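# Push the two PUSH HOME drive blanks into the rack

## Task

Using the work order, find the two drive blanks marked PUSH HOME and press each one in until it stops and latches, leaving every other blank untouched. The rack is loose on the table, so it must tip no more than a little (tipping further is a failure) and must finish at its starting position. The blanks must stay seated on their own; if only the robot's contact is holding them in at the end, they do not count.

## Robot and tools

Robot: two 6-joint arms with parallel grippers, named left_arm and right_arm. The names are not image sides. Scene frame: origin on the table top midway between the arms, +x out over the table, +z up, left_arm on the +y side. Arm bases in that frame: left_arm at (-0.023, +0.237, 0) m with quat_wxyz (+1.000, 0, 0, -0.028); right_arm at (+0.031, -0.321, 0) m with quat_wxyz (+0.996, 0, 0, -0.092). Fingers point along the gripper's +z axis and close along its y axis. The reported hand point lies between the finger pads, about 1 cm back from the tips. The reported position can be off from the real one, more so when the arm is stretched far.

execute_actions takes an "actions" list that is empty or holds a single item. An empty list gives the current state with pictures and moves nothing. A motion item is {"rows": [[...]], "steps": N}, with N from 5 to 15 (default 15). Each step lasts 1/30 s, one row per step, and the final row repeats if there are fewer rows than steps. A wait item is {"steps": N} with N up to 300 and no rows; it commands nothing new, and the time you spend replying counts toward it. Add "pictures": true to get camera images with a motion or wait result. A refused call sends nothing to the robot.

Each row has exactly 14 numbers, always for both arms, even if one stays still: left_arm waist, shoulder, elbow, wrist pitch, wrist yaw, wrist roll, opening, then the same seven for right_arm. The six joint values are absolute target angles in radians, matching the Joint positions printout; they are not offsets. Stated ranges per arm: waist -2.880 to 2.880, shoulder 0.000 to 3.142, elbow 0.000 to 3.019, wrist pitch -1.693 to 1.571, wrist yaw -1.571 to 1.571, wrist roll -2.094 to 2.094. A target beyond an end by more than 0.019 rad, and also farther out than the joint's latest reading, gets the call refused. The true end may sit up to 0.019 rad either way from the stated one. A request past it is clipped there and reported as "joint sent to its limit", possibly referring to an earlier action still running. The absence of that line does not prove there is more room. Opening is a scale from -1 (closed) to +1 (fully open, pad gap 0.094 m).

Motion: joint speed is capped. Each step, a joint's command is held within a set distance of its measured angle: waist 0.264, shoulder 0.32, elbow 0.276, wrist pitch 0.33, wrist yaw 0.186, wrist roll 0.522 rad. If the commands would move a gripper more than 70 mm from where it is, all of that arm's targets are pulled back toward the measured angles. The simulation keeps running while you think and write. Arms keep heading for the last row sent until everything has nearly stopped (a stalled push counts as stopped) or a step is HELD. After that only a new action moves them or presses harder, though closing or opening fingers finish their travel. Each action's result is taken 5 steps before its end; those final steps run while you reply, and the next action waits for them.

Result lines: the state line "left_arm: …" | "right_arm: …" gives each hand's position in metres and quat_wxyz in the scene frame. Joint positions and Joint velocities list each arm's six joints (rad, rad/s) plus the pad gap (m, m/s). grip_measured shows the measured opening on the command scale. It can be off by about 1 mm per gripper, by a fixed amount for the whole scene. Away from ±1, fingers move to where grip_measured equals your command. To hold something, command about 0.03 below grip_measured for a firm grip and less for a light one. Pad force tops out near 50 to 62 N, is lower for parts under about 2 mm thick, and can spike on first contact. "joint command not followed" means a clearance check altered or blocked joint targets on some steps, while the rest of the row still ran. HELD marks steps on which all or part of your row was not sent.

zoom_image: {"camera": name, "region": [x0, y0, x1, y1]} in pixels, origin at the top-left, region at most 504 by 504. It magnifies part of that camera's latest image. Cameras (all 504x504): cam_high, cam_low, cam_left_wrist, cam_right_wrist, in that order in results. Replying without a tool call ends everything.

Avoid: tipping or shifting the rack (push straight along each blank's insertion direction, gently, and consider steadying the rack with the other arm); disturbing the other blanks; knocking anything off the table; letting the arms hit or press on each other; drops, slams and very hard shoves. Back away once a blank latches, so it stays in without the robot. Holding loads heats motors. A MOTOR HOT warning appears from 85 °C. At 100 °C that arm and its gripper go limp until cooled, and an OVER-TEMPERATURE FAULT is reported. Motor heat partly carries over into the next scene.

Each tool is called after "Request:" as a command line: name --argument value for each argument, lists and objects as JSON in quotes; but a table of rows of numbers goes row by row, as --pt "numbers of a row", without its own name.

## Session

Request:
show_instructions

Request:
execute_actions --actions '[]'

Reference images for this scene: work order.

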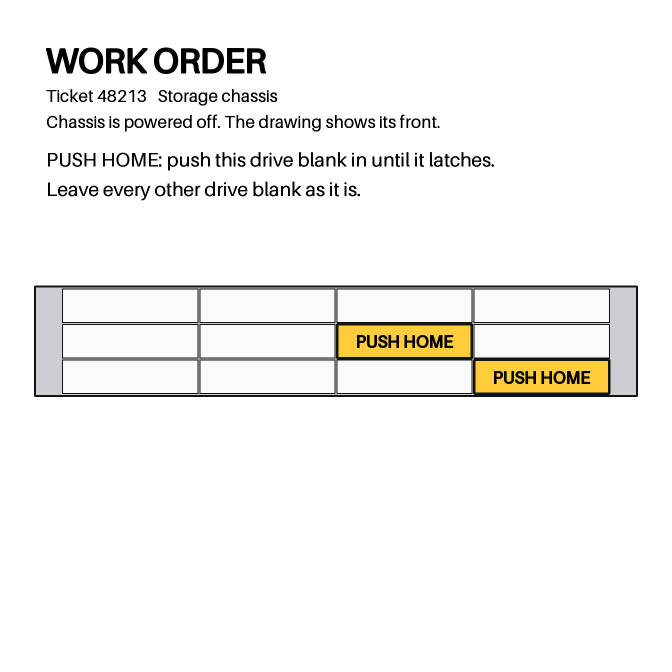

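Scene clock: 0.00 s of 5100.00 s.
left_arm: end_effector_position=(+0.6479, +0.7433, +0.1777) grip_measured=+1.000 end_effector_quat_wxyz=(+0.448, +0.492, +0.737, +0.120) | right_arm: end_effector_position=(+0.8097, -0.3764, +0.2709) grip_measured=+1.000 end_effector_quat_wxyz=(+0.634, +0.133, +0.670, +0.364)
Joint positions: left_arm=[ 0.856  2.411  2.426 -1.032  0.837  1.725  0.094] | right_arm=[ 0.009  1.958  1.402  0.633 -0.5    0.754  0.094]
Joint velocities: left_arm=[-0.024  0.005 -0.002  0.012 -0.066 -0.037  0.   ] | right_arm=[ 0.005  0.005  0.007  0.017  0.022 -0.051  0.   ]

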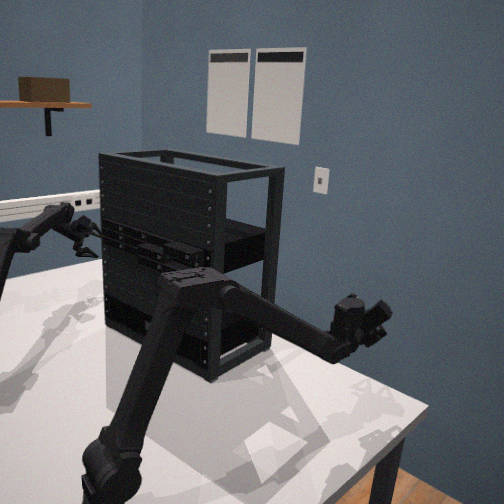

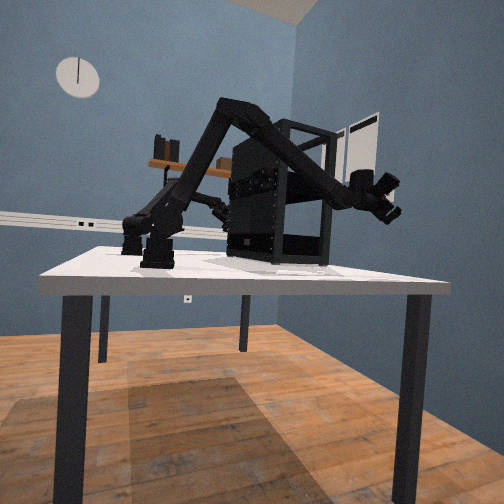

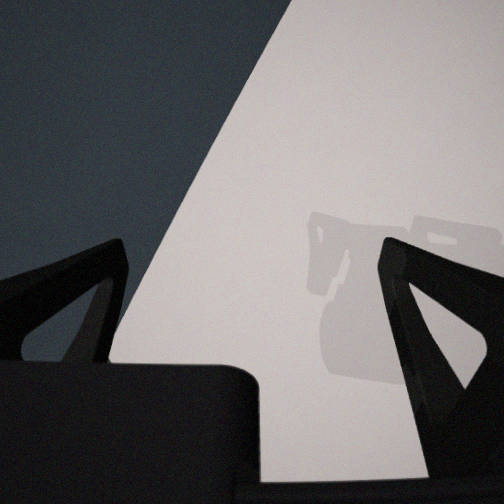

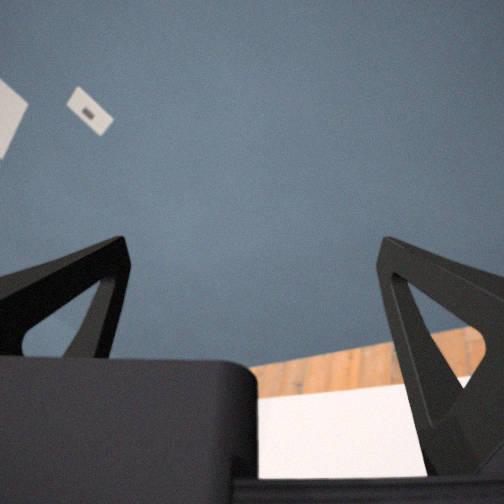

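Request:
execute_actions --actions '[{"rows":[[0.856,1.0,2.1,-1.03,0,0,-1,0,0.4,0.6,0,0.6,0,-1]]}]'

Request:
execute_actions --actions '[{"steps":50}]'

Request:
execute_actions --actions '[{"rows":[[0.056,1.0,2.1,-1.03,0,0,-1,1.378,0.4,0.6,0,1.194,0,-1]]}]'

Request:
execute_actions --actions '[{"steps":15}]'

Request:
execute_actions --actions '[{"rows":[[0.056,1.43,2.1,-1.03,0,0,-1,1.378,1.15,0.71,0.485,1.194,0,-1]]}]'

Request:
execute_actions --actions '[{"steps":35}]' --pictures true

Request:
zoom_image --camera "cam_high" --region '[90,200,250,300]'

Scene clock: 0.73 s of 5100.00 s.
left_arm: end_effector_position=(+0.5775, +0.7496, +0.1930) grip_measured=-0.977 end_effector_quat_wxyz=(+0.302, +0.304, +0.896, +0.116) | right_arm: end_effector_position=(+0.5924, -0.4322, +0.1965) grip_measured=-0.985 end_effector_quat_wxyz=(+0.529, +0.204, +0.824, -0.003)
Joint positions: left_arm=[ 0.856  2.171  2.141 -1.029  0.435  1.338  0.001] | right_arm=[0.01  1.422 0.84  0.125 0.065 0.27  0.001]
Joint velocities: left_arm=[-0.005 -0.63  -0.212 -0.007 -0.813 -0.901 -0.004] | right_arm=[-0.015 -1.88  -1.526 -0.652  1.37  -0.857 -0.004]
Steps of this call (steps 1 to 12: nothing new was sent; steps 13 to 22: the first 10 steps of this action). Readings (joint positions):
13: left_arm=[0.856 2.397 2.401 -1.026 0.794 1.687] | right_arm=[0.009 1.942 1.382 0.599 -0.443 0.706]
14: left_arm=[0.856 2.363 2.338 -1.024 0.737 1.633] | right_arm=[0.010 1.898 1.325 0.524 -0.374 0.640]
16: left_arm=[0.856 2.301 2.238 -1.028 0.644 1.541] | right_arm=[0.010 1.785 1.185 0.390 -0.254 0.520]
20: left_arm=[0.856 2.213 2.159 -1.029 0.500 1.401] | right_arm=[0.010 1.547 0.951 0.181 -0.040 0.334]
22: the state above

Scene clock: 2.40 s of 5100.00 s.
left_arm: end_effector_position=(+0.1565, +0.4198, +0.8589) grip_measured=-0.979 end_effector_quat_wxyz=(+0.683, -0.240, +0.616, +0.310) | right_arm: end_effector_position=(+0.2964, -0.4673, +0.4586) grip_measured=-0.987 end_effector_quat_wxyz=(+0.723, +0.284, +0.579, -0.247)
Joint positions: left_arm=[ 0.856  0.954  2.109 -1.029  0.003  0.054  0.001] | right_arm=[0.009 0.405 0.597 0.011 0.6   0.011 0.001]
Joint velocities: left_arm=[-0.015 -0.327  0.042  0.002 -0.081 -0.315  0.001] | right_arm=[ 0.005  0.005 -0.017  0.002 -0.051  0.007 -0.   ]
Kept back: nothing.
Steps of this call (steps 1 to 5: the last 5 steps of your previous action; steps 6 to 50: the robot went on to your last target). Readings (joint positions):
1: left_arm=[0.856 2.150 2.135 -1.029 0.404 1.307] | right_arm=[0.010 1.358 0.786 0.104 0.123 0.240]
2: left_arm=[0.856 2.128 2.130 -1.029 0.373 1.277] | right_arm=[0.010 1.290 0.735 0.083 0.185 0.212]
4: left_arm=[0.856 2.085 2.123 -1.029 0.312 1.218] | right_arm=[0.010 1.147 0.651 0.048 0.315 0.163]
8: left_arm=[0.856 1.998 2.115 -1.029 0.195 1.103] | right_arm=[0.009 0.878 0.599 0.024 0.519 0.106]
50: the state above

Scene clock: 2.73 s of 5100.00 s.
left_arm: end_effector_position=(+0.2664, +0.2401, +0.8450) grip_measured=-0.979 end_effector_quat_wxyz=(+0.733, +0.001, +0.680, +0.010) | right_arm: end_effector_position=(+0.2952, -0.3264, +0.4431) grip_measured=-0.987 end_effector_quat_wxyz=(+0.721, +0.254, +0.630, -0.134)
Joint positions: left_arm=[ 0.071  0.994  2.1   -1.029  0.003  0.015  0.001] | right_arm=[0.814 0.404 0.597 0.011 1.188 0.009 0.001]
Joint velocities: left_arm=[-0.972  0.22  -0.1   -0.007  0.037 -0.022 -0.   ] | right_arm=[ 2.779 -0.005 -0.002 -0.007  0.037  0.007 -0.002]
Steps of this call (steps 1 to 10: the first 10 steps of this action). Readings (joint positions):
1: left_arm=[0.831 0.945 2.111 -1.029 -0.005 0.044] | right_arm=[0.029 0.406 0.597 0.011 0.682 0.010]
2: left_arm=[0.753 0.942 2.112 -1.029 -0.006 0.037] | right_arm=[0.087 0.405 0.597 0.011 0.787 0.010]
4: left_arm=[0.566 0.945 2.111 -1.029 -0.003 0.027] | right_arm=[0.255 0.405 0.597 0.011 0.979 0.010]
8: left_arm=[0.191 0.977 2.106 -1.029 -0.002 0.017] | right_arm=[0.626 0.404 0.597 0.011 1.183 0.009]
10: the state above

Scene clock: 3.23 s of 5100.00 s.
left_arm: end_effector_position=(+0.2788, +0.2330, +0.8380) grip_measured=-0.979 end_effector_quat_wxyz=(+0.726, +0.008, +0.687, -0.000) | right_arm: end_effector_position=(+0.2561, -0.1829, +0.4430) grip_measured=-0.987 end_effector_quat_wxyz=(+0.730, +0.067, +0.677, +0.074)
Joint positions: left_arm=[ 0.046  1.008  2.092 -1.029  0.002  0.011  0.001] | right_arm=[1.386 0.404 0.597 0.011 1.191 0.009 0.001]
Joint velocities: left_arm=[-0.005 -0.015  0.012  0.022  0.022  0.125 -0.   ] | right_arm=[-0.024 -0.005 -0.012 -0.002 -0.066 -0.051 -0.   ]
Kept back: nothing.
Steps of this call (steps 1 to 5: the last 5 steps of your previous action; steps 6 to 15: the robot went on to your last target). Readings (joint positions):
1: left_arm=[0.050 1.002 2.098 -1.029 0.003 0.015] | right_arm=[0.908 0.404 0.597 0.011 1.190 0.009]
2: left_arm=[0.045 1.007 2.095 -1.029 0.003 0.014] | right_arm=[1.002 0.404 0.597 0.011 1.190 0.009]
4: left_arm=[0.046 1.013 2.093 -1.029 0.002 0.013] | right_arm=[1.191 0.404 0.597 0.011 1.191 0.009]
8: left_arm=[0.046 1.012 2.092 -1.029 0.002 0.012] | right_arm=[1.413 0.404 0.597 0.011 1.191 0.009]
15: the state above

Scene clock: 3.57 s of 5100.00 s.
left_arm: end_effector_position=(+0.3830, +0.2320, +0.7889) grip_measured=-0.979 end_effector_quat_wxyz=(+0.673, +0.008, +0.740, -0.000) | right_arm: end_effector_position=(+0.3179, -0.0252, +0.3853) grip_measured=-0.987 end_effector_quat_wxyz=(+0.721, +0.041, +0.690, +0.045)
Joint positions: left_arm=[ 0.046  1.163  2.097 -1.029  0.002  0.011  0.001] | right_arm=[1.385 1.018 0.699 0.439 1.195 0.009 0.001]
Joint velocities: left_arm=[-0.005  0.747 -0.007 -0.027 -0.022 -0.051 -0.   ] | right_arm=[-0.015  1.968 -0.007  0.359 -0.022  0.022 -0.   ]
Steps of this call (steps 1 to 10: the first 10 steps of this action). Readings (joint positions):
1: left_arm=[0.046 1.013 2.092 -1.029 0.002 0.011] | right_arm=[1.385 0.421 0.598 0.052 1.196 0.009]
2: left_arm=[0.046 1.019 2.096 -1.029 0.002 0.011] | right_arm=[1.385 0.464 0.608 0.139 1.200 0.009]
4: left_arm=[0.046 1.040 2.097 -1.029 0.002 0.011] | right_arm=[1.385 0.603 0.651 0.297 1.199 0.009]
8: left_arm=[0.046 1.114 2.097 -1.029 0.002 0.011] | right_arm=[1.385 0.887 0.699 0.420 1.195 0.009]
10: the state above

Scene clock: 4.73 s of 5100.00 s.
left_arm: end_effector_position=(+0.5522, +0.2304, +0.6459) grip_measured=-0.979 end_effector_quat_wxyz=(+0.554, +0.009, +0.832, -0.001) | right_arm: end_effector_position=(+0.3280, +0.0013, +0.3368) grip_measured=-0.987 end_effector_quat_wxyz=(+0.709, +0.004, +0.705, +0.010)
Joint positions: left_arm=[ 0.046  1.441  2.075 -1.03   0.002  0.01   0.001] | right_arm=[1.385 1.146 0.69  0.469 1.192 0.008 0.001]
Joint velocities: left_arm=[-0.015 -0.005 -0.007 -0.007  0.066  0.095  0.   ] | right_arm=[-0.015 -0.024 -0.002 -0.002 -0.051  0.007 -0.   ]
Kept back: nothing.
Steps of this call (steps 1 to 5: the last 5 steps of your previous action; steps 6 to 35: the robot went on to your last target). Readings (joint positions):
1: left_arm=[0.046 1.188 2.097 -1.029 0.002 0.011] | right_arm=[1.385 1.080 0.699 0.449 1.193 0.009]
2: left_arm=[0.046 1.215 2.097 -1.029 0.002 0.011] | right_arm=[1.385 1.133 0.699 0.452 1.193 0.009]
4: left_arm=[0.046 1.270 2.097 -1.029 0.002 0.011] | right_arm=[1.385 1.198 0.694 0.452 1.192 0.008]
8: left_arm=[0.046 1.383 2.097 -1.029 0.002 0.011] | right_arm=[1.385 1.190 0.690 0.458 1.192 0.008]
35: the state above

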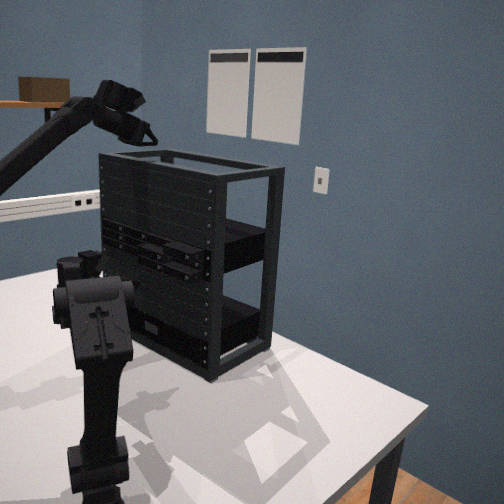

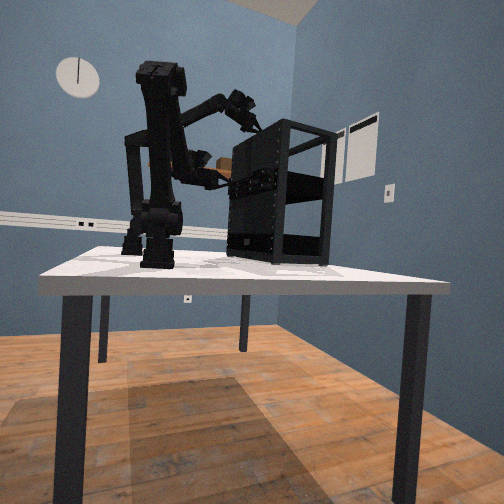

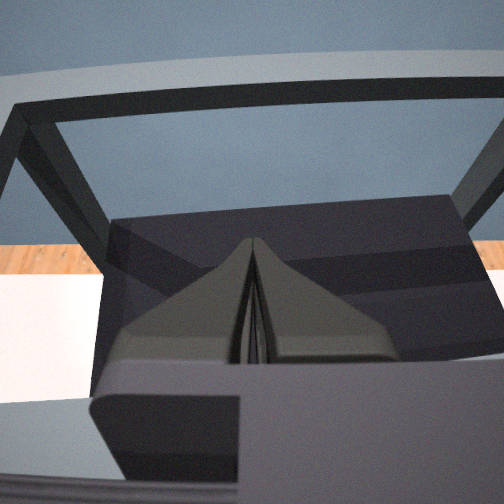

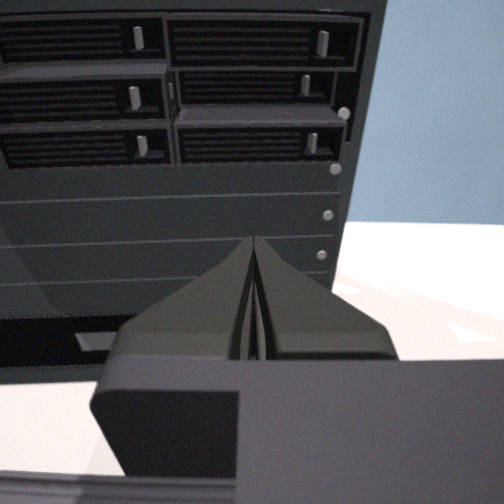

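Region (90, 200, 250, 300) of cam_high's 504x504 image, scaled by 3.150, with more detail than that image has; it fills the top 315 rows of this view, and the rest is white.

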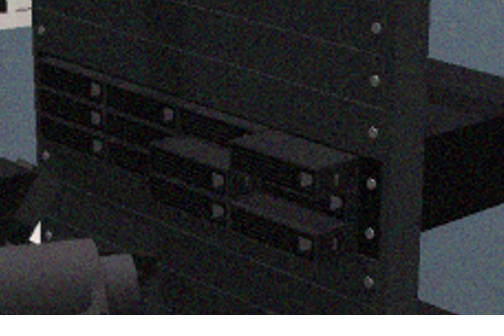

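Request:
execute_actions --actions '[{"rows":[[0.056,1.4,2.04,-1.1,0,0,-1,1.3,1.16,0.73,0.47,1.08,0.5,-1],[0.056,1.4,2.04,-1.1,0,0,-1,1.3,1.16,0.73,0.47,1.08,0.5,-1],[0.056,1.4,2.04,-1.1,0,0,-1,1.3,1.16,0.73,0.47,1.08,1,-1],[0.056,1.4,2.01,-1.13,0,0,-1,1.22,1.185,0.75,0.47,0.98,1,-1],[0.056,1.4,2.01,-1.13,0,0,-1,1.22,1.185,0.75,0.47,0.98,1.57,-1],[0.056,1.4,2.01,-1.13,0,0,-1,1.22,1.185,0.75,0.47,0.98,1.57,-1],[0.056,1.4,1.98,-1.15,0,0,-1,1.15,1.206,0.775,0.465,0.89,1.57,-1]]}]'

Request:
execute_actions --actions '[{"steps":25}]' --pictures true

Scene clock: 5.73 s of 5100.00 s.
left_arm: end_effector_position=(+0.5345, +0.2306, +0.6036) grip_measured=-0.979 end_effector_quat_wxyz=(+0.497, +0.009, +0.868, -0.001) | right_arm: end_effector_position=(+0.4069, -0.0111, +0.3380) grip_measured=-0.987 end_effector_quat_wxyz=(+0.622, +0.293, +0.642, +0.340)
Joint positions: left_arm=[ 0.046  1.41   2.001 -1.123  0.002  0.01   0.001] | right_arm=[1.154 1.193 0.73  0.469 0.897 0.923 0.001]
Joint velocities: left_arm=[-0.005 -0.044 -0.017 -0.002 -0.007  0.037  0.   ] | right_arm=[-0.542  0.181  0.164  0.007 -0.125  2.821  0.001]
Steps of this call (steps 1 to 15: the robot went on to your last target; steps 16 to 20: nothing new was sent; steps 21 to 30: the first 10 steps of this action). Readings (joint positions):
21: left_arm=[0.046 1.440 2.072 -1.037 0.002 0.010] | right_arm=[1.379 1.146 0.690 0.469 1.145 0.073]
22: left_arm=[0.046 1.434 2.063 -1.055 0.002 0.010] | right_arm=[1.367 1.147 0.691 0.469 1.104 0.157]
24: left_arm=[0.046 1.425 2.042 -1.085 0.002 0.010] | right_arm=[1.327 1.150 0.692 0.469 1.043 0.344]
28: left_arm=[0.046 1.412 2.003 -1.124 0.002 0.010] | right_arm=[1.204 1.176 0.715 0.469 0.913 0.730]
30: the state above

Scene clock: 6.57 s of 5100.00 s.
left_arm: end_effector_position=(+0.5336, +0.2307, +0.6038) grip_measured=-0.979 end_effector_quat_wxyz=(+0.497, +0.009, +0.868, -0.001) | right_arm: end_effector_position=(+0.4125, -0.0143, +0.3378) grip_measured=-0.987 end_effector_quat_wxyz=(+0.488, +0.481, +0.517, +0.513)
Joint positions: left_arm=[ 0.046  1.407  2.    -1.123  0.002  0.01   0.001] | right_arm=[1.14  1.198 0.735 0.469 0.894 1.556 0.001]
Joint velocities: left_arm=[-0.015  0.005  0.002  0.002 -0.022  0.007 -0.   ] | right_arm=[-0.005  0.005 -0.017 -0.007  0.007  0.007  0.001]
Kept back: nothing.
Steps of this call (steps 1 to 5: the last 5 steps of your previous action; steps 6 to 25: the robot went on to your last target). Readings (joint positions):
1: left_arm=[0.046 1.409 2.001 -1.123 0.002 0.010] | right_arm=[1.141 1.197 0.734 0.469 0.896 1.020]
2: left_arm=[0.046 1.408 2.000 -1.123 0.002 0.010] | right_arm=[1.134 1.198 0.735 0.469 0.895 1.117]
4: left_arm=[0.046 1.407 2.000 -1.123 0.002 0.010] | right_arm=[1.135 1.198 0.735 0.469 0.895 1.276]
8: left_arm=[0.046 1.407 2.000 -1.123 0.002 0.010] | right_arm=[1.140 1.198 0.735 0.469 0.894 1.444]
25: the state above

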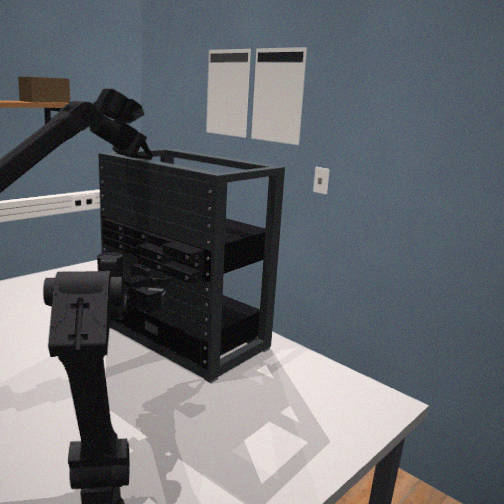

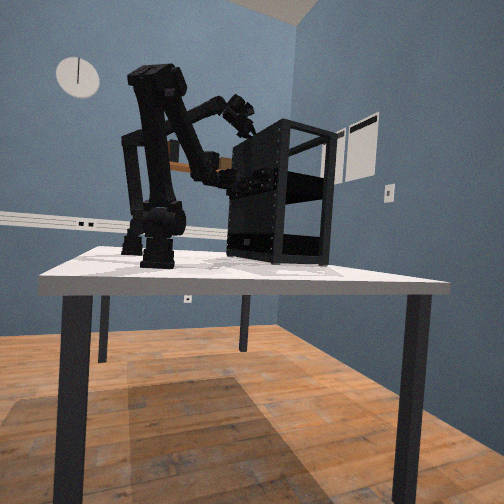

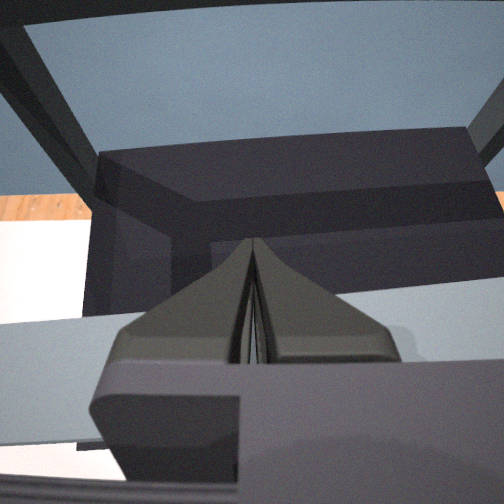

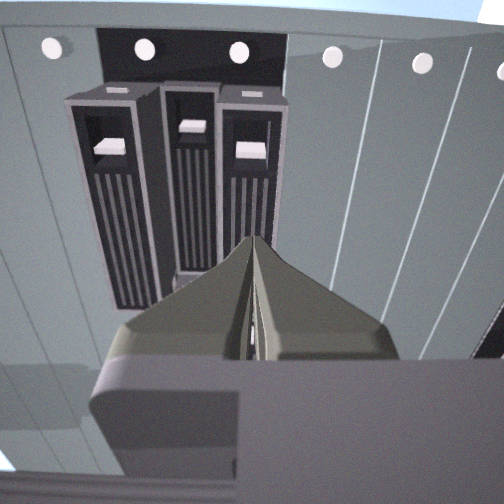

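Request:
execute_actions --actions '[{"rows":[[0.056,1.42,1.96,-1.2,0,0,-1,1.14,1.215,0.795,0.47,0.88,1.57,-1],[0.056,1.42,1.96,-1.2,0,0,-1,1.135,1.225,0.803,0.47,0.87,1.57,-1],[0.056,1.42,1.96,-1.2,0,0,-1,1.126,1.235,0.811,0.475,0.86,1.57,-1],[0.056,1.42,1.96,-1.2,0,0,-1,1.117,1.245,0.819,0.475,0.85,1.57,-1],[0.056,1.42,1.96,-1.2,0,0,-1,1.108,1.254,0.827,0.48,0.845,1.57,-1],[0.056,1.42,1.96,-1.2,0,0,-1,1.098,1.264,0.836,0.48,0.835,1.57,-1],[0.056,1.42,1.96,-1.2,0,0,-1,1.098,1.264,0.836,0.48,0.835,1.57,-1],[0.056,1.42,1.96,-1.2,0,0,-1,1.088,1.274,0.844,0.48,0.825,1.57,-1],[0.056,1.42,1.96,-1.2,0,0,-1,1.078,1.283,0.852,0.485,0.82,1.57,-1],[0.056,1.42,1.96,-1.2,0,0,-1,1.066,1.293,0.86,0.485,0.81,1.57,-1],[0.056,1.42,1.96,-1.2,0,0,-1,1.054,1.302,0.869,0.485,0.805,1.57,-1],[0.056,1.42,1.96,-1.2,0,0,-1,1.042,1.312,0.877,0.49,0.8,1.57,-1],[0.056,1.42,1.96,-1.2,0,0,-1,1.03,1.322,0.885,0.49,0.79,1.57,-1],[0.056,1.42,1.96,-1.2,0,0,-1,1.018,1.331,0.894,0.49,0.78,1.57,-1],[0.056,1.42,1.96,-1.2,0,0,-1,1.005,1.341,0.902,0.49,0.775,1.57,-1]]}]'

Request:
execute_actions --actions '[{"steps":22}]' --pictures true

Scene clock: 10.20 s of 5100.00 s.
left_arm: end_effector_position=(+0.5321, +0.2307, +0.6025) grip_measured=-0.979 end_effector_quat_wxyz=(+0.494, +0.009, +0.869, -0.001) | right_arm: end_effector_position=(+0.4387, +0.0031, +0.3470) grip_measured=-0.987 end_effector_quat_wxyz=(+0.478, +0.473, +0.521, +0.526)
Joint positions: left_arm=[ 0.046  1.406  1.998 -1.13   0.002  0.01   0.001] | right_arm=[1.101 1.26  0.806 0.469 0.82  1.559 0.001]
Joint velocities: left_arm=[-0.005 -0.015 -0.017 -0.022 -0.022 -0.007  0.   ] | right_arm=[-0.308  0.249  0.159  0.002 -0.227 -0.007 -0.002]
Steps of this call (steps 1 to 30: the robot went on to your last target; steps 31 to 90: nothing new was sent; then 0.30 s passed at rest; steps 91 to 100: the first 10 steps of this action). Readings (joint positions):
91: left_arm=[0.046 1.407 1.998 -1.126 0.002 0.010] | right_arm=[1.140 1.198 0.735 0.469 0.890 1.559]
92: left_arm=[0.046 1.407 1.998 -1.127 0.002 0.010] | right_arm=[1.140 1.200 0.738 0.469 0.882 1.559]
94: left_arm=[0.046 1.406 1.998 -1.130 0.002 0.010] | right_arm=[1.139 1.209 0.753 0.469 0.863 1.559]
98: left_arm=[0.046 1.406 1.998 -1.130 0.002 0.010] | right_arm=[1.118 1.244 0.793 0.469 0.834 1.559]
100: the state above

Scene clock: 10.93 s of 5100.00 s.
left_arm: end_effector_position=(+0.5321, +0.2307, +0.6025) grip_measured=-0.979 end_effector_quat_wxyz=(+0.494, +0.009, +0.869, -0.001) | right_arm: end_effector_position=(+0.4706, +0.0035, +0.3462) grip_measured=-0.987 end_effector_quat_wxyz=(+0.481, +0.475, +0.520, +0.523)
Joint positions: left_arm=[ 0.046  1.406  1.998 -1.13   0.002  0.01   0.001] | right_arm=[1.042 1.32  0.858 0.474 0.77  1.559 0.001]
Joint velocities: left_arm=[-0.015 -0.005 -0.007 -0.002 -0.022 -0.037  0.001] | right_arm=[-0.005 -0.015  0.002  0.007  0.022  0.007 -0.002]
Kept back: nothing.
Steps of this call (steps 1 to 5: the last 5 steps of your previous action; steps 6 to 22: the robot went on to your last target). Readings (joint positions):
1: left_arm=[0.046 1.406 1.998 -1.130 0.002 0.010] | right_arm=[1.091 1.269 0.812 0.469 0.812 1.559]
2: left_arm=[0.046 1.406 1.998 -1.130 0.002 0.010] | right_arm=[1.085 1.276 0.818 0.470 0.806 1.559]
4: left_arm=[0.046 1.406 1.998 -1.130 0.002 0.010] | right_arm=[1.071 1.289 0.830 0.472 0.792 1.559]
8: left_arm=[0.046 1.406 1.998 -1.130 0.002 0.010] | right_arm=[1.045 1.317 0.855 0.473 0.770 1.559]
22: the state above

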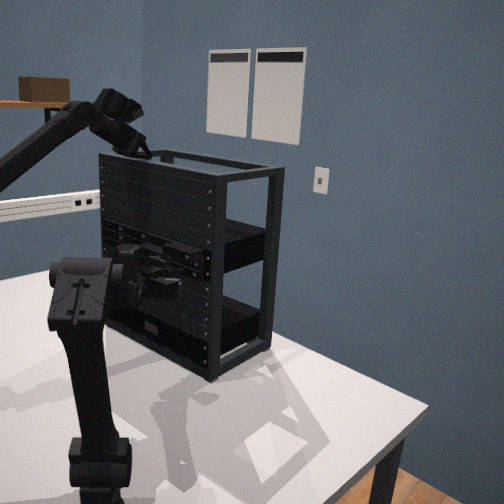

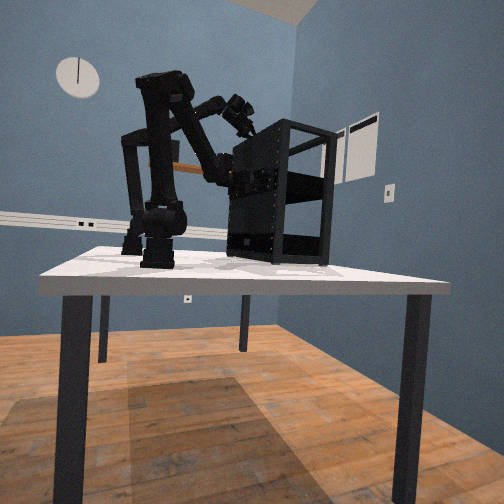

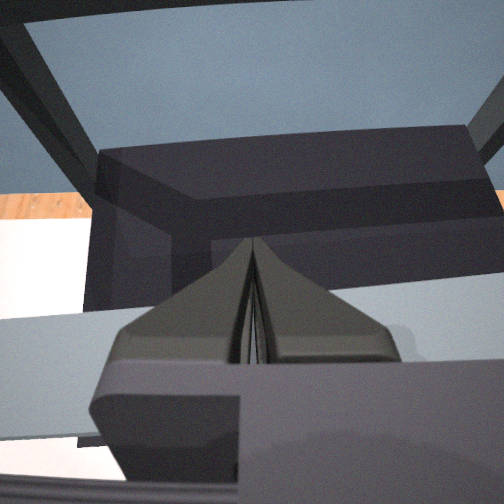

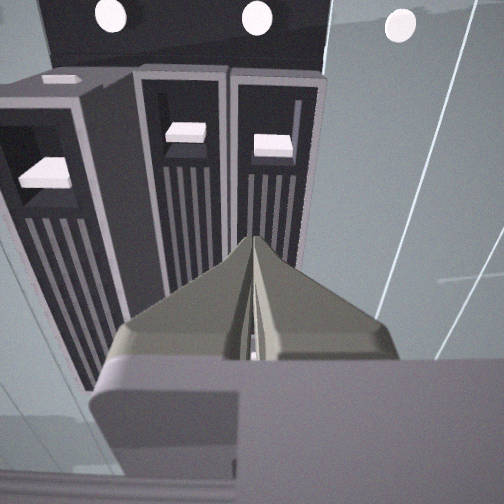

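Request:
execute_actions --actions '[{"rows":[[0.056,1.42,1.96,-1.2,0,0,-1,0.985,1.353,0.91,0.49,0.77,1.57,-1],[0.056,1.42,1.96,-1.2,0,0,-1,0.985,1.353,0.91,0.49,0.77,1.57,-1],[0.056,1.42,1.96,-1.2,0,0,-1,0.96,1.365,0.918,0.49,0.77,1.57,-1]]}]' --pictures true

Request:
execute_actions --actions '[{"rows":[[0.056,1.42,1.96,-1.2,0,0,-1,1.08,1.28,0.84,0.48,0.82,1.57,-1],[0.056,1.42,1.96,-1.2,0,0,-1,1.12,1.24,0.81,0.47,0.86,1.57,-1],[0.056,1.42,1.96,-1.2,0,0,-1,1.17,1.2,0.78,0.47,0.91,1.57,-1],[0.056,1.42,1.96,-1.2,0,0,-1,1.22,1.17,0.75,0.47,0.96,1.57,-1]],"steps":12}]'

Request:
execute_actions --actions '[{"rows":[[0.056,1.42,1.96,-1.2,0,0,-1,1.26,1.23,0.83,0.44,1.0,1.57,-1],[0.056,1.42,1.96,-1.2,0,0,-1,1.26,1.23,0.83,0.44,1.0,1.57,-1],[0.056,1.42,1.96,-1.2,0,0,-1,1.29,1.28,0.9,0.42,1.03,1.57,-1],[0.056,1.42,1.96,-1.2,0,0,-1,1.29,1.28,0.9,0.42,1.03,1.57,-1],[0.056,1.42,1.96,-1.2,0,0,-1,1.31,1.33,0.97,0.4,1.05,1.57,-1],[0.056,1.42,1.96,-1.2,0,0,-1,1.31,1.33,0.97,0.4,1.05,1.57,-1],[0.056,1.42,1.96,-1.2,0,0,-1,1.323,1.384,1.04,0.375,1.059,1.57,-1]]}]'

Request:
execute_actions --actions '[{"steps":22}]' --pictures true

Scene clock: 11.93 s of 5100.00 s.
left_arm: end_effector_position=(+0.5318, +0.2307, +0.6025) grip_measured=-0.979 end_effector_quat_wxyz=(+0.494, +0.009, +0.870, -0.001) | right_arm: end_effector_position=(+0.4767, +0.0014, +0.3458) grip_measured=-0.987 end_effector_quat_wxyz=(+0.482, +0.476, +0.518, +0.522)
Joint positions: left_arm=[ 0.046  1.406  1.998 -1.131  0.002  0.01   0.001] | right_arm=[1.029 1.329 0.865 0.476 0.762 1.559 0.001]
Joint velocities: left_arm=[-0.005  0.005 -0.002 -0.002  0.037  0.007 -0.001] | right_arm=[-0.015  0.005  0.002 -0.002 -0.037 -0.007  0.001]
Steps of this call (steps 1 to 15: the robot went on to your last target; steps 16 to 20: nothing new was sent; steps 21 to 30: the first 10 steps of this action). Readings (joint positions):
21: left_arm=[0.046 1.406 1.998 -1.130 0.002 0.010] | right_arm=[1.042 1.321 0.859 0.474 0.770 1.559]
22: left_arm=[0.046 1.406 1.998 -1.130 0.002 0.010] | right_arm=[1.040 1.321 0.859 0.474 0.766 1.559]
24: left_arm=[0.046 1.406 1.998 -1.130 0.002 0.010] | right_arm=[1.032 1.327 0.864 0.474 0.763 1.559]
28: left_arm=[0.046 1.406 1.998 -1.131 0.002 0.010] | right_arm=[1.029 1.329 0.865 0.476 0.762 1.559]
30: the state above

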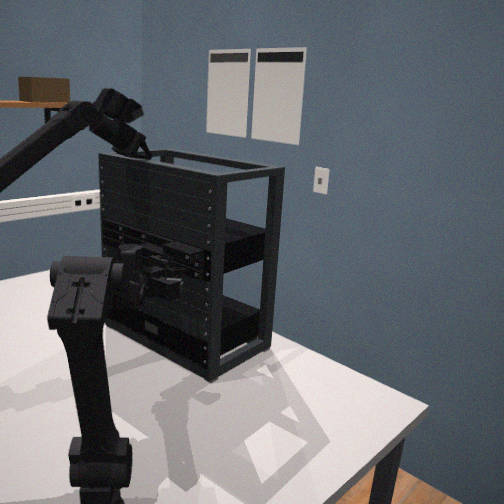

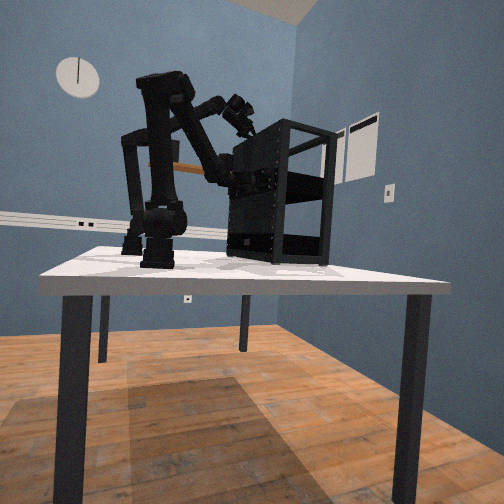

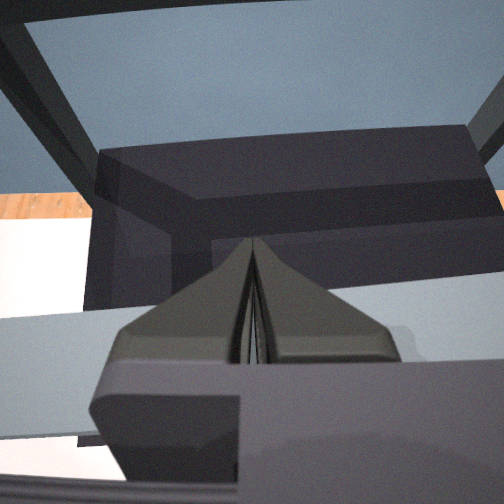

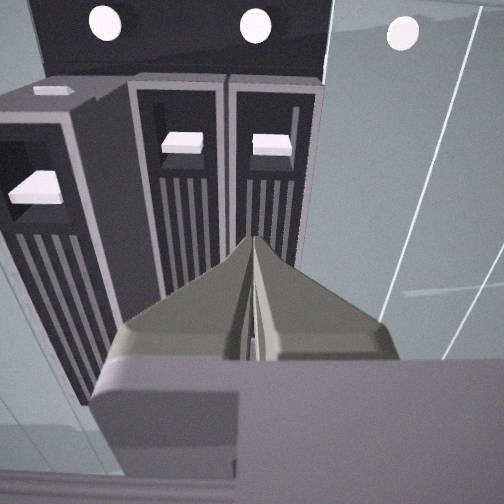

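Scene clock: 12.33 s of 5100.00 s.
left_arm: end_effector_position=(+0.5316, +0.2307, +0.6026) grip_measured=-0.979 end_effector_quat_wxyz=(+0.494, +0.009, +0.870, -0.001) | right_arm: end_effector_position=(+0.3944, -0.0032, +0.3497) grip_measured=-0.987 end_effector_quat_wxyz=(+0.486, +0.485, +0.505, +0.524)
Joint positions: left_arm=[ 0.046  1.405  1.998 -1.131  0.002  0.01   0.001] | right_arm=[1.199 1.188 0.746 0.476 0.955 1.559 0.001]
Joint velocities: left_arm=[ 0.005 -0.005  0.007  0.012 -0.022 -0.051  0.   ] | right_arm=[ 0.913 -0.62  -0.247 -0.007  0.066 -0.037 -0.001]
Steps of this call (steps 1 to 5: the last 5 steps of your previous action; steps 6 to 12: the first 7 steps of this action). Readings (joint positions):
6: left_arm=[0.046 1.406 1.998 -1.131 0.002 0.010] | right_arm=[1.037 1.325 0.862 0.476 0.781 1.559]
7: left_arm=[0.046 1.405 1.998 -1.131 0.002 0.010] | right_arm=[1.046 1.317 0.853 0.476 0.820 1.559]
9: left_arm=[0.046 1.405 1.998 -1.131 0.002 0.010] | right_arm=[1.091 1.273 0.808 0.476 0.910 1.559]
12: the state above

Scene clock: 12.83 s of 5100.00 s.
left_arm: end_effector_position=(+0.5316, +0.2307, +0.6026) grip_measured=-0.979 end_effector_quat_wxyz=(+0.494, +0.009, +0.870, -0.001) | right_arm: end_effector_position=(+0.3926, +0.0950, +0.3777) grip_measured=-0.987 end_effector_quat_wxyz=(+0.481, +0.480, +0.515, +0.523)
Joint positions: left_arm=[ 0.046  1.405  1.998 -1.131  0.002  0.01   0.001] | right_arm=[1.315 1.378 1.002 0.396 1.053 1.56  0.001]
Joint velocities: left_arm=[ 0.005 -0.015  0.012 -0.017  0.022 -0.081 -0.   ] | right_arm=[ 0.249  0.396  0.452 -0.076 -0.007  0.022 -0.001]
Steps of this call (steps 1 to 5: the last 5 steps of your previous action; steps 6 to 15: the first 10 steps of this action). Readings (joint positions):
6: left_arm=[0.046 1.405 1.998 -1.131 0.002 0.010] | right_arm=[1.241 1.159 0.746 0.473 0.976 1.560]
7: left_arm=[0.046 1.405 1.998 -1.131 0.002 0.010] | right_arm=[1.241 1.169 0.757 0.466 0.992 1.560]
9: left_arm=[0.046 1.405 1.998 -1.131 0.002 0.010] | right_arm=[1.250 1.213 0.801 0.448 1.024 1.560]
13: left_arm=[0.046 1.405 1.998 -1.131 0.002 0.010] | right_arm=[1.295 1.335 0.949 0.406 1.053 1.560]
15: the state above

Scene clock: 13.57 s of 5100.00 s.
left_arm: end_effector_position=(+0.5316, +0.2307, +0.6026) grip_measured=-0.979 end_effector_quat_wxyz=(+0.494, +0.009, +0.870, -0.001) | right_arm: end_effector_position=(+0.3889, +0.1027, +0.3763) grip_measured=-0.987 end_effector_quat_wxyz=(+0.479, +0.476, +0.520, +0.522)
Joint positions: left_arm=[ 0.046  1.405  1.998 -1.131  0.002  0.01   0.001] | right_arm=[1.328 1.389 1.012 0.388 1.056 1.56  0.001]
Joint velocities: left_arm=[-0.005 -0.015  0.002  0.017  0.022  0.066 -0.001] | right_arm=[-0.005  0.005 -0.002 -0.002 -0.007  0.022  0.001]
Kept back: nothing.
Steps of this call (steps 1 to 5: the last 5 steps of your previous action; steps 6 to 22: the robot went on to your last target). Readings (joint positions):
1: left_arm=[0.046 1.405 1.998 -1.131 0.002 0.010] | right_arm=[1.322 1.388 1.011 0.394 1.053 1.560]
2: left_arm=[0.046 1.405 1.998 -1.131 0.002 0.010] | right_arm=[1.326 1.390 1.012 0.392 1.053 1.560]
4: left_arm=[0.046 1.405 1.998 -1.131 0.002 0.010] | right_arm=[1.328 1.390 1.012 0.388 1.055 1.560]
8: left_arm=[0.046 1.405 1.998 -1.131 0.002 0.010] | right_arm=[1.328 1.389 1.012 0.388 1.056 1.560]
22: the state above

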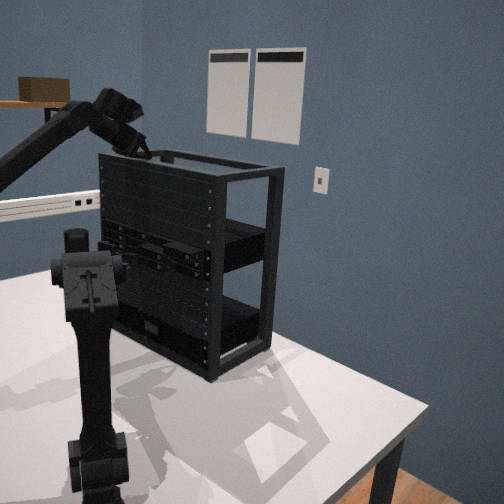

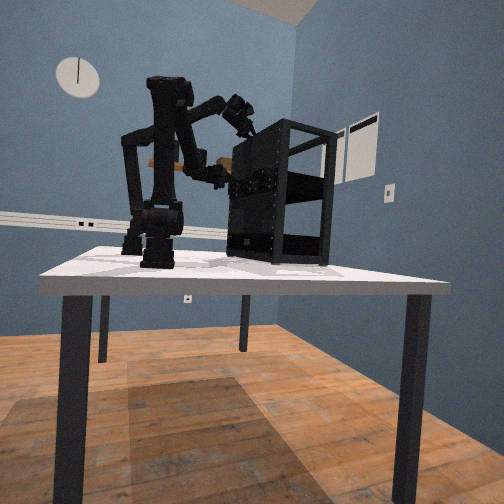

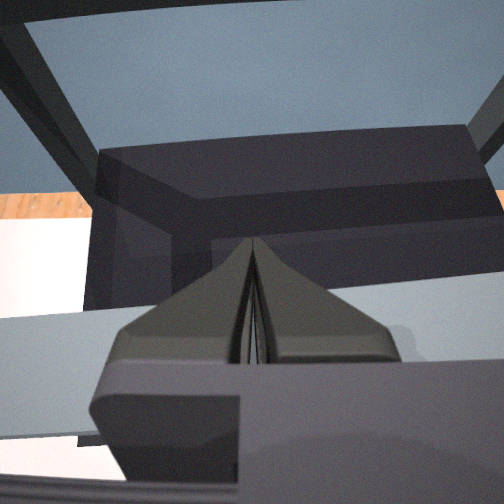

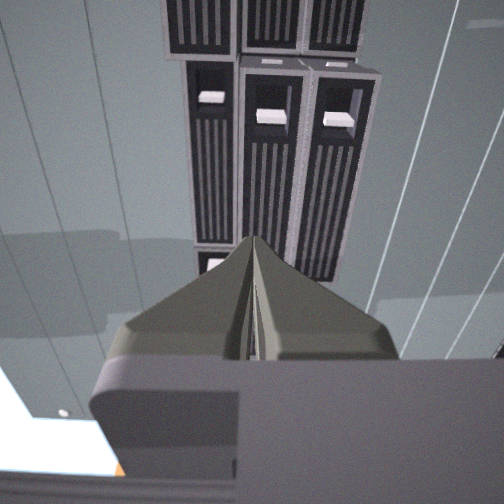

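Height good. Advance halfway (just to contact) and check.

Request:
execute_actions --actions '[{"rows":[[0.056,1.42,1.96,-1.2,0,0,-1,1.3,1.402,1.058,0.375,1.04,1.57,-1],[0.056,1.42,1.96,-1.2,0,0,-1,1.3,1.402,1.058,0.375,1.04,1.57,-1],[0.056,1.42,1.96,-1.2,0,0,-1,1.283,1.416,1.072,0.375,1.025,1.57,-1],[0.056,1.42,1.96,-1.2,0,0,-1,1.283,1.416,1.072,0.375,1.025,1.57,-1],[0.056,1.42,1.96,-1.2,0,0,-1,1.266,1.43,1.086,0.375,1.01,1.57,-1],[0.056,1.42,1.96,-1.2,0,0,-1,1.266,1.43,1.086,0.375,1.01,1.57,-1],[0.056,1.42,1.96,-1.2,0,0,-1,1.25,1.444,1.1,0.375,0.993,1.57,-1]]}]'

Request:
execute_actions --actions '[{"steps":12}]' --pictures true

Scene clock: 14.17 s of 5100.00 s.
left_arm: end_effector_position=(+0.5316, +0.2307, +0.6026) grip_measured=-0.979 end_effector_quat_wxyz=(+0.494, +0.009, +0.870, -0.001) | right_arm: end_effector_position=(+0.4239, +0.1003, +0.3812) grip_measured=-0.987 end_effector_quat_wxyz=(+0.481, +0.479, +0.514, +0.523)
Joint positions: left_arm=[ 0.046  1.405  1.998 -1.131  0.002  0.01   0.001] | right_arm=[1.259 1.424 1.057 0.388 0.997 1.56  0.001]
Joint velocities: left_arm=[ 0.005 -0.005 -0.017 -0.017  0.051  0.022 -0.001] | right_arm=[-0.23   0.103  0.081 -0.017 -0.037 -0.051 -0.   ]
Steps of this call (steps 1 to 8: the robot went on to your last target; steps 9 to 18: the first 10 steps of this action). Readings (joint positions):
9: left_arm=[0.046 1.405 1.998 -1.131 0.002 0.010] | right_arm=[1.327 1.389 1.012 0.388 1.051 1.560]
10: left_arm=[0.046 1.405 1.998 -1.131 0.002 0.010] | right_arm=[1.325 1.389 1.012 0.388 1.046 1.560]
12: left_arm=[0.046 1.405 1.998 -1.131 0.002 0.010] | right_arm=[1.315 1.391 1.016 0.388 1.032 1.560]
16: left_arm=[0.046 1.405 1.998 -1.131 0.002 0.010] | right_arm=[1.277 1.412 1.045 0.388 1.000 1.560]
18: the state above

Scene clock: 14.57 s of 5100.00 s.
left_arm: end_effector_position=(+0.5316, +0.2307, +0.6026) grip_measured=-0.979 end_effector_quat_wxyz=(+0.494, +0.009, +0.870, -0.001) | right_arm: end_effector_position=(+0.4296, +0.0975, +0.3788) grip_measured=-0.987 end_effector_quat_wxyz=(+0.485, +0.482, +0.513, +0.519)
Joint positions: left_arm=[ 0.046  1.405  1.998 -1.131  0.002  0.01   0.001] | right_arm=[1.248 1.431 1.059 0.388 0.996 1.56  0.001]
Joint velocities: left_arm=[-0.005 -0.024 -0.002  0.002  0.007  0.066 -0.001] | right_arm=[-0.005 -0.005  0.017 -0.002 -0.007 -0.007 -0.001]
Kept back: nothing.
Steps of this call (steps 1 to 5: the last 5 steps of your previous action; steps 6 to 12: the robot went on to your last target). Readings (joint positions):
1: left_arm=[0.046 1.405 1.998 -1.131 0.002 0.010] | right_arm=[1.253 1.427 1.059 0.388 0.997 1.560]
2: left_arm=[0.046 1.405 1.998 -1.131 0.002 0.010] | right_arm=[1.249 1.429 1.059 0.388 0.997 1.560]
4: left_arm=[0.046 1.405 1.998 -1.131 0.002 0.010] | right_arm=[1.248 1.431 1.059 0.388 0.996 1.560]
8: left_arm=[0.046 1.405 1.998 -1.131 0.002 0.010] | right_arm=[1.248 1.431 1.059 0.388 0.996 1.560]
12: the state above

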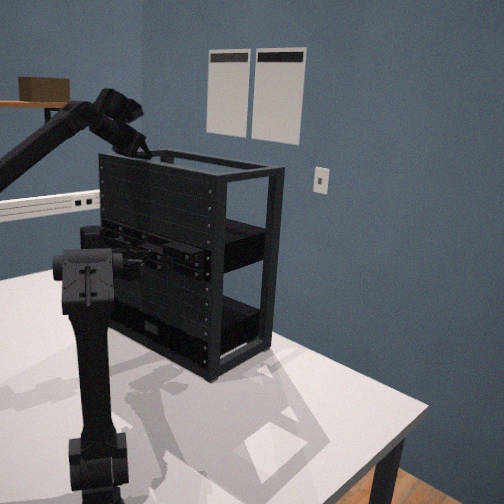

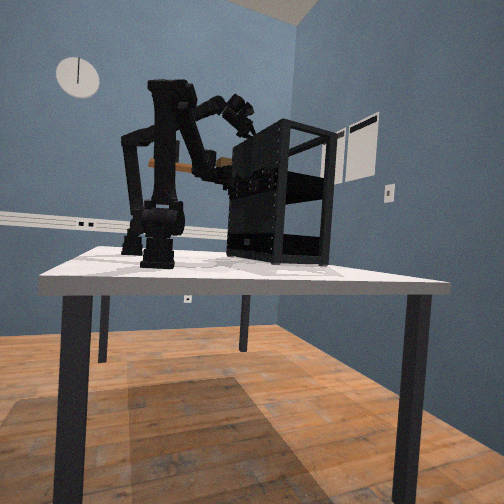

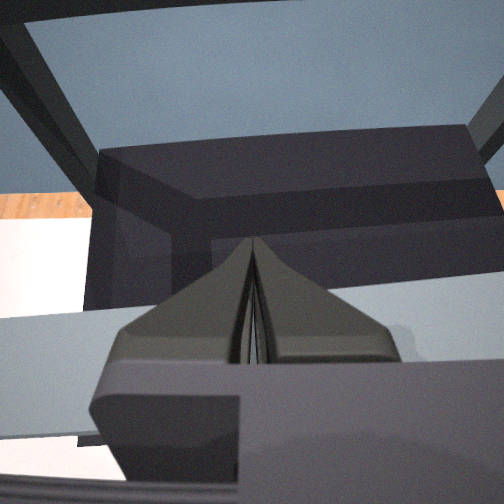

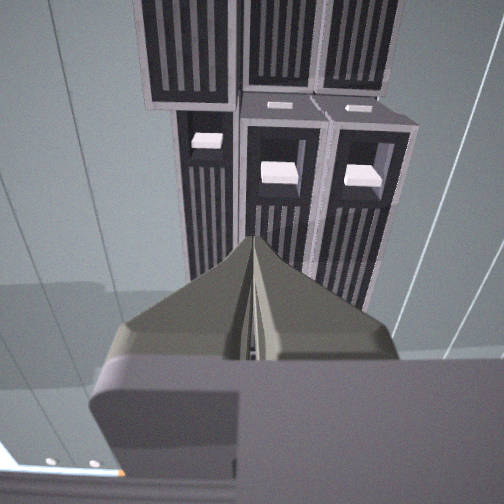

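Slightly high; lower ~3 mm, then push.

Request:
execute_actions --actions '[{"rows":[[0.056,1.42,1.96,-1.2,0,0,-1,1.25,1.455,1.104,0.35,0.99,1.57,-1],[0.056,1.42,1.96,-1.2,0,0,-1,1.25,1.455,1.104,0.35,0.99,1.57,-1],[0.056,1.42,1.96,-1.2,0,0,-1,1.25,1.455,1.104,0.35,0.99,1.57,-1],[0.056,1.42,1.96,-1.2,0,0,-1,1.24,1.462,1.111,0.35,0.985,1.57,-1],[0.056,1.42,1.96,-1.2,0,0,-1,1.23,1.469,1.118,0.35,0.98,1.57,-1],[0.056,1.42,1.96,-1.2,0,0,-1,1.22,1.476,1.125,0.35,0.97,1.57,-1],[0.056,1.42,1.96,-1.2,0,0,-1,1.208,1.483,1.132,0.35,0.965,1.57,-1],[0.056,1.42,1.96,-1.2,0,0,-1,1.196,1.49,1.14,0.35,0.96,1.57,-1],[0.056,1.42,1.96,-1.2,0,0,-1,1.184,1.497,1.147,0.35,0.955,1.57,-1],[0.056,1.42,1.96,-1.2,0,0,-1,1.172,1.504,1.154,0.35,0.95,1.57,-1],[0.056,1.42,1.96,-1.2,0,0,-1,1.16,1.51,1.16,0.35,0.945,1.57,-1],[0.056,1.42,1.96,-1.2,0,0,-1,1.148,1.516,1.167,0.35,0.94,1.57,-1],[0.056,1.42,1.96,-1.2,0,0,-1,1.136,1.522,1.174,0.35,0.93,1.57,-1],[0.056,1.42,1.96,-1.2,0,0,-1,1.124,1.528,1.18,0.35,0.925,1.57,-1],[0.056,1.42,1.96,-1.2,0,0,-1,1.11,1.533,1.186,0.35,0.92,1.57,-1]]}]'

Request:
execute_actions --actions '[{"steps":22}]' --pictures true

Scene clock: 15.33 s of 5100.00 s.
left_arm: end_effector_position=(+0.5316, +0.2307, +0.6026) grip_measured=-0.979 end_effector_quat_wxyz=(+0.494, +0.009, +0.870, -0.001) | right_arm: end_effector_position=(+0.4404, +0.1066, +0.3724) grip_measured=-0.987 end_effector_quat_wxyz=(+0.483, +0.475, +0.527, +0.514)
Joint positions: left_arm=[ 0.046  1.405  1.998 -1.131  0.002  0.01   0.001] | right_arm=[1.234 1.46  1.085 0.364 0.966 1.56  0.001]
Joint velocities: left_arm=[-0.015 -0.005 -0.017 -0.012 -0.022 -0.066  0.001] | right_arm=[-0.2    0.161  0.188 -0.012 -0.183 -0.022  0.002]
Steps of this call (steps 1 to 13: the robot went on to your last target; steps 14 to 23: the first 10 steps of this action). Readings (joint positions):
14: left_arm=[0.046 1.405 1.998 -1.131 0.002 0.010] | right_arm=[1.248 1.431 1.059 0.384 0.995 1.560]
15: left_arm=[0.046 1.405 1.998 -1.131 0.002 0.010] | right_arm=[1.248 1.431 1.060 0.377 0.994 1.560]
17: left_arm=[0.046 1.405 1.998 -1.131 0.002 0.010] | right_arm=[1.248 1.433 1.060 0.369 0.992 1.560]
21: left_arm=[0.046 1.405 1.998 -1.131 0.002 0.010] | right_arm=[1.243 1.450 1.074 0.364 0.976 1.560]
23: the state above

Scene clock: 16.07 s of 5100.00 s.
left_arm: end_effector_position=(+0.5310, +0.2307, +0.6026) grip_measured=-0.979 end_effector_quat_wxyz=(+0.493, +0.009, +0.870, -0.000) | right_arm: end_effector_position=(+0.4671, +0.1082, +0.3728) grip_measured=-0.988 end_effector_quat_wxyz=(+0.482, +0.475, +0.526, +0.515)
Joint positions: left_arm=[ 0.046  1.404  1.998 -1.133  0.002  0.01   0.001] | right_arm=[1.188 1.499 1.127 0.363 0.92  1.56  0.001]
Joint velocities: left_arm=[-0.015 -0.005 -0.002 -0.012  0.007  0.022 -0.001] | right_arm=[-0.005  0.005 -0.022  0.012 -0.022 -0.11  -0.001]
Kept back: nothing.
Steps of this call (steps 1 to 5: the last 5 steps of your previous action; steps 6 to 22: the robot went on to your last target). Readings (joint positions):
1: left_arm=[0.046 1.405 1.998 -1.131 0.002 0.010] | right_arm=[1.226 1.467 1.092 0.364 0.958 1.560]
2: left_arm=[0.046 1.405 1.998 -1.131 0.002 0.010] | right_arm=[1.217 1.474 1.100 0.364 0.948 1.560]
4: left_arm=[0.046 1.405 1.998 -1.131 0.002 0.010] | right_arm=[1.197 1.490 1.118 0.364 0.927 1.560]
8: left_arm=[0.046 1.404 1.998 -1.133 0.002 0.010] | right_arm=[1.188 1.499 1.127 0.363 0.920 1.560]
22: the state above

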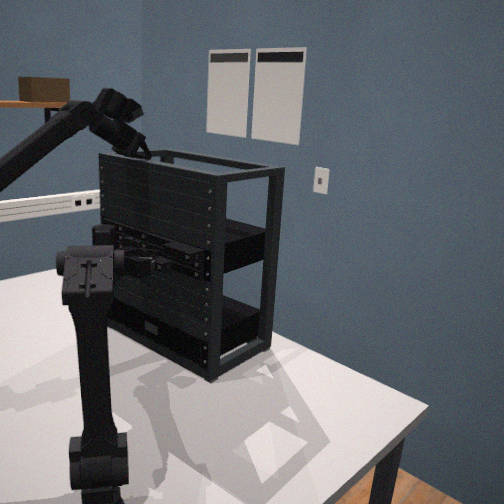

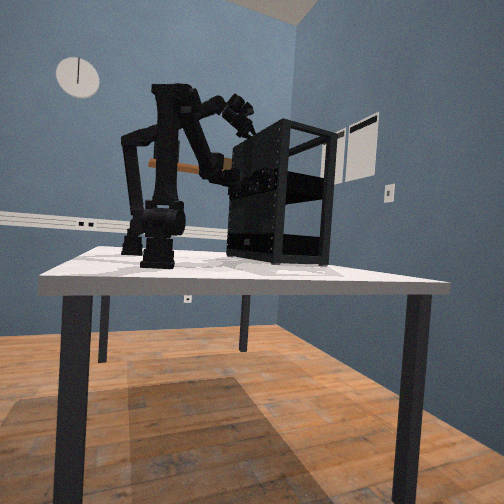

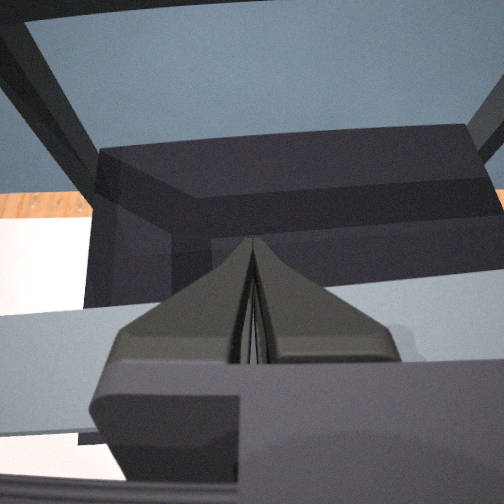

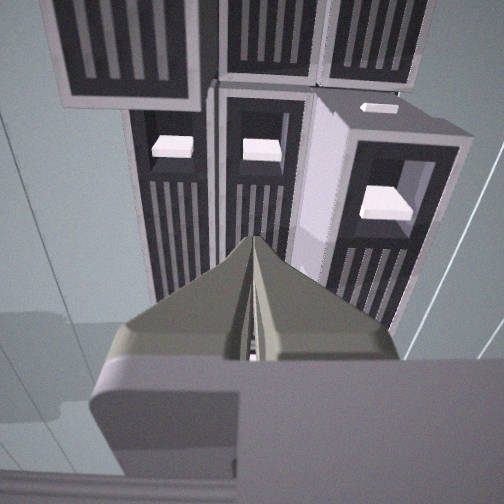

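Request:
execute_actions --actions '[{"rows":[[0.056,1.39,2.08,-1.0,0,0,-1,1.29,1.41,1.08,0.375,1.025,1.57,-1]]}]'

Request:
execute_actions --actions '[{"steps":12}]'

Request:
finished_scene --scene 2

Scene clock: 16.53 s of 5100.00 s.
left_arm: end_effector_position=(+0.5377, +0.2307, +0.6499) grip_measured=-0.979 end_effector_quat_wxyz=(+0.560, +0.009, +0.829, -0.000) | right_arm: end_effector_position=(+0.4030, +0.1108, +0.3959) grip_measured=-0.988 end_effector_quat_wxyz=(+0.475, +0.475, +0.516, +0.532)
Joint positions: left_arm=[ 0.046  1.401  2.035 -1.017  0.002  0.01   0.001] | right_arm=[1.305 1.404 1.072 0.363 1.022 1.56  0.001]
Joint velocities: left_arm=[-0.015 -0.015 -0.012 -0.007 -0.007  0.007 -0.   ] | right_arm=[-0.005 -0.054  0.002  0.002 -0.037  0.095  0.   ]
Steps of this call (steps 1 to 4: the robot went on to your last target; steps 5 to 14: the first 10 steps of this action). Readings (joint positions):
5: left_arm=[0.046 1.403 2.002 -1.117 0.002 0.010] | right_arm=[1.198 1.493 1.122 0.363 0.959 1.560]
6: left_arm=[0.046 1.403 2.004 -1.084 0.002 0.010] | right_arm=[1.207 1.483 1.108 0.363 0.999 1.560]
8: left_arm=[0.046 1.403 2.012 -1.041 0.002 0.010] | right_arm=[1.243 1.450 1.079 0.363 1.021 1.560]
12: left_arm=[0.046 1.402 2.034 -1.018 0.002 0.010] | right_arm=[1.301 1.410 1.072 0.363 1.022 1.560]
14: the state above

Scene clock: 16.93 s of 5100.00 s.
left_arm: end_effector_position=(+0.5377, +0.2307, +0.6499) grip_measured=-0.979 end_effector_quat_wxyz=(+0.560, +0.009, +0.829, -0.000) | right_arm: end_effector_position=(+0.4057, +0.1082, +0.3961) grip_measured=-0.988 end_effector_quat_wxyz=(+0.476, +0.477, +0.514, +0.531)
Joint positions: left_arm=[ 0.046  1.401  2.035 -1.017  0.002  0.01   0.001] | right_arm=[1.299 1.403 1.072 0.363 1.022 1.56  0.001]
Joint velocities: left_arm=[-0.005 -0.015  0.007 -0.017  0.007  0.051 -0.001] | right_arm=[ 0.005  0.005  0.002 -0.007  0.051  0.007 -0.   ]
Kept back: nothing.
Steps of this call (steps 1 to 5: the last 5 steps of your previous action; steps 6 to 12: the robot went on to your last target). Readings (joint positions):
1: left_arm=[0.046 1.401 2.035 -1.017 0.002 0.010] | right_arm=[1.304 1.403 1.072 0.363 1.022 1.560]
2: left_arm=[0.046 1.401 2.035 -1.017 0.002 0.010] | right_arm=[1.303 1.403 1.072 0.363 1.022 1.560]
4: left_arm=[0.046 1.401 2.035 -1.017 0.002 0.010] | right_arm=[1.301 1.403 1.072 0.363 1.022 1.560]
8: left_arm=[0.046 1.401 2.035 -1.017 0.002 0.010] | right_arm=[1.299 1.403 1.072 0.363 1.022 1.560]
12: the state above

The scene is finished: the task was done.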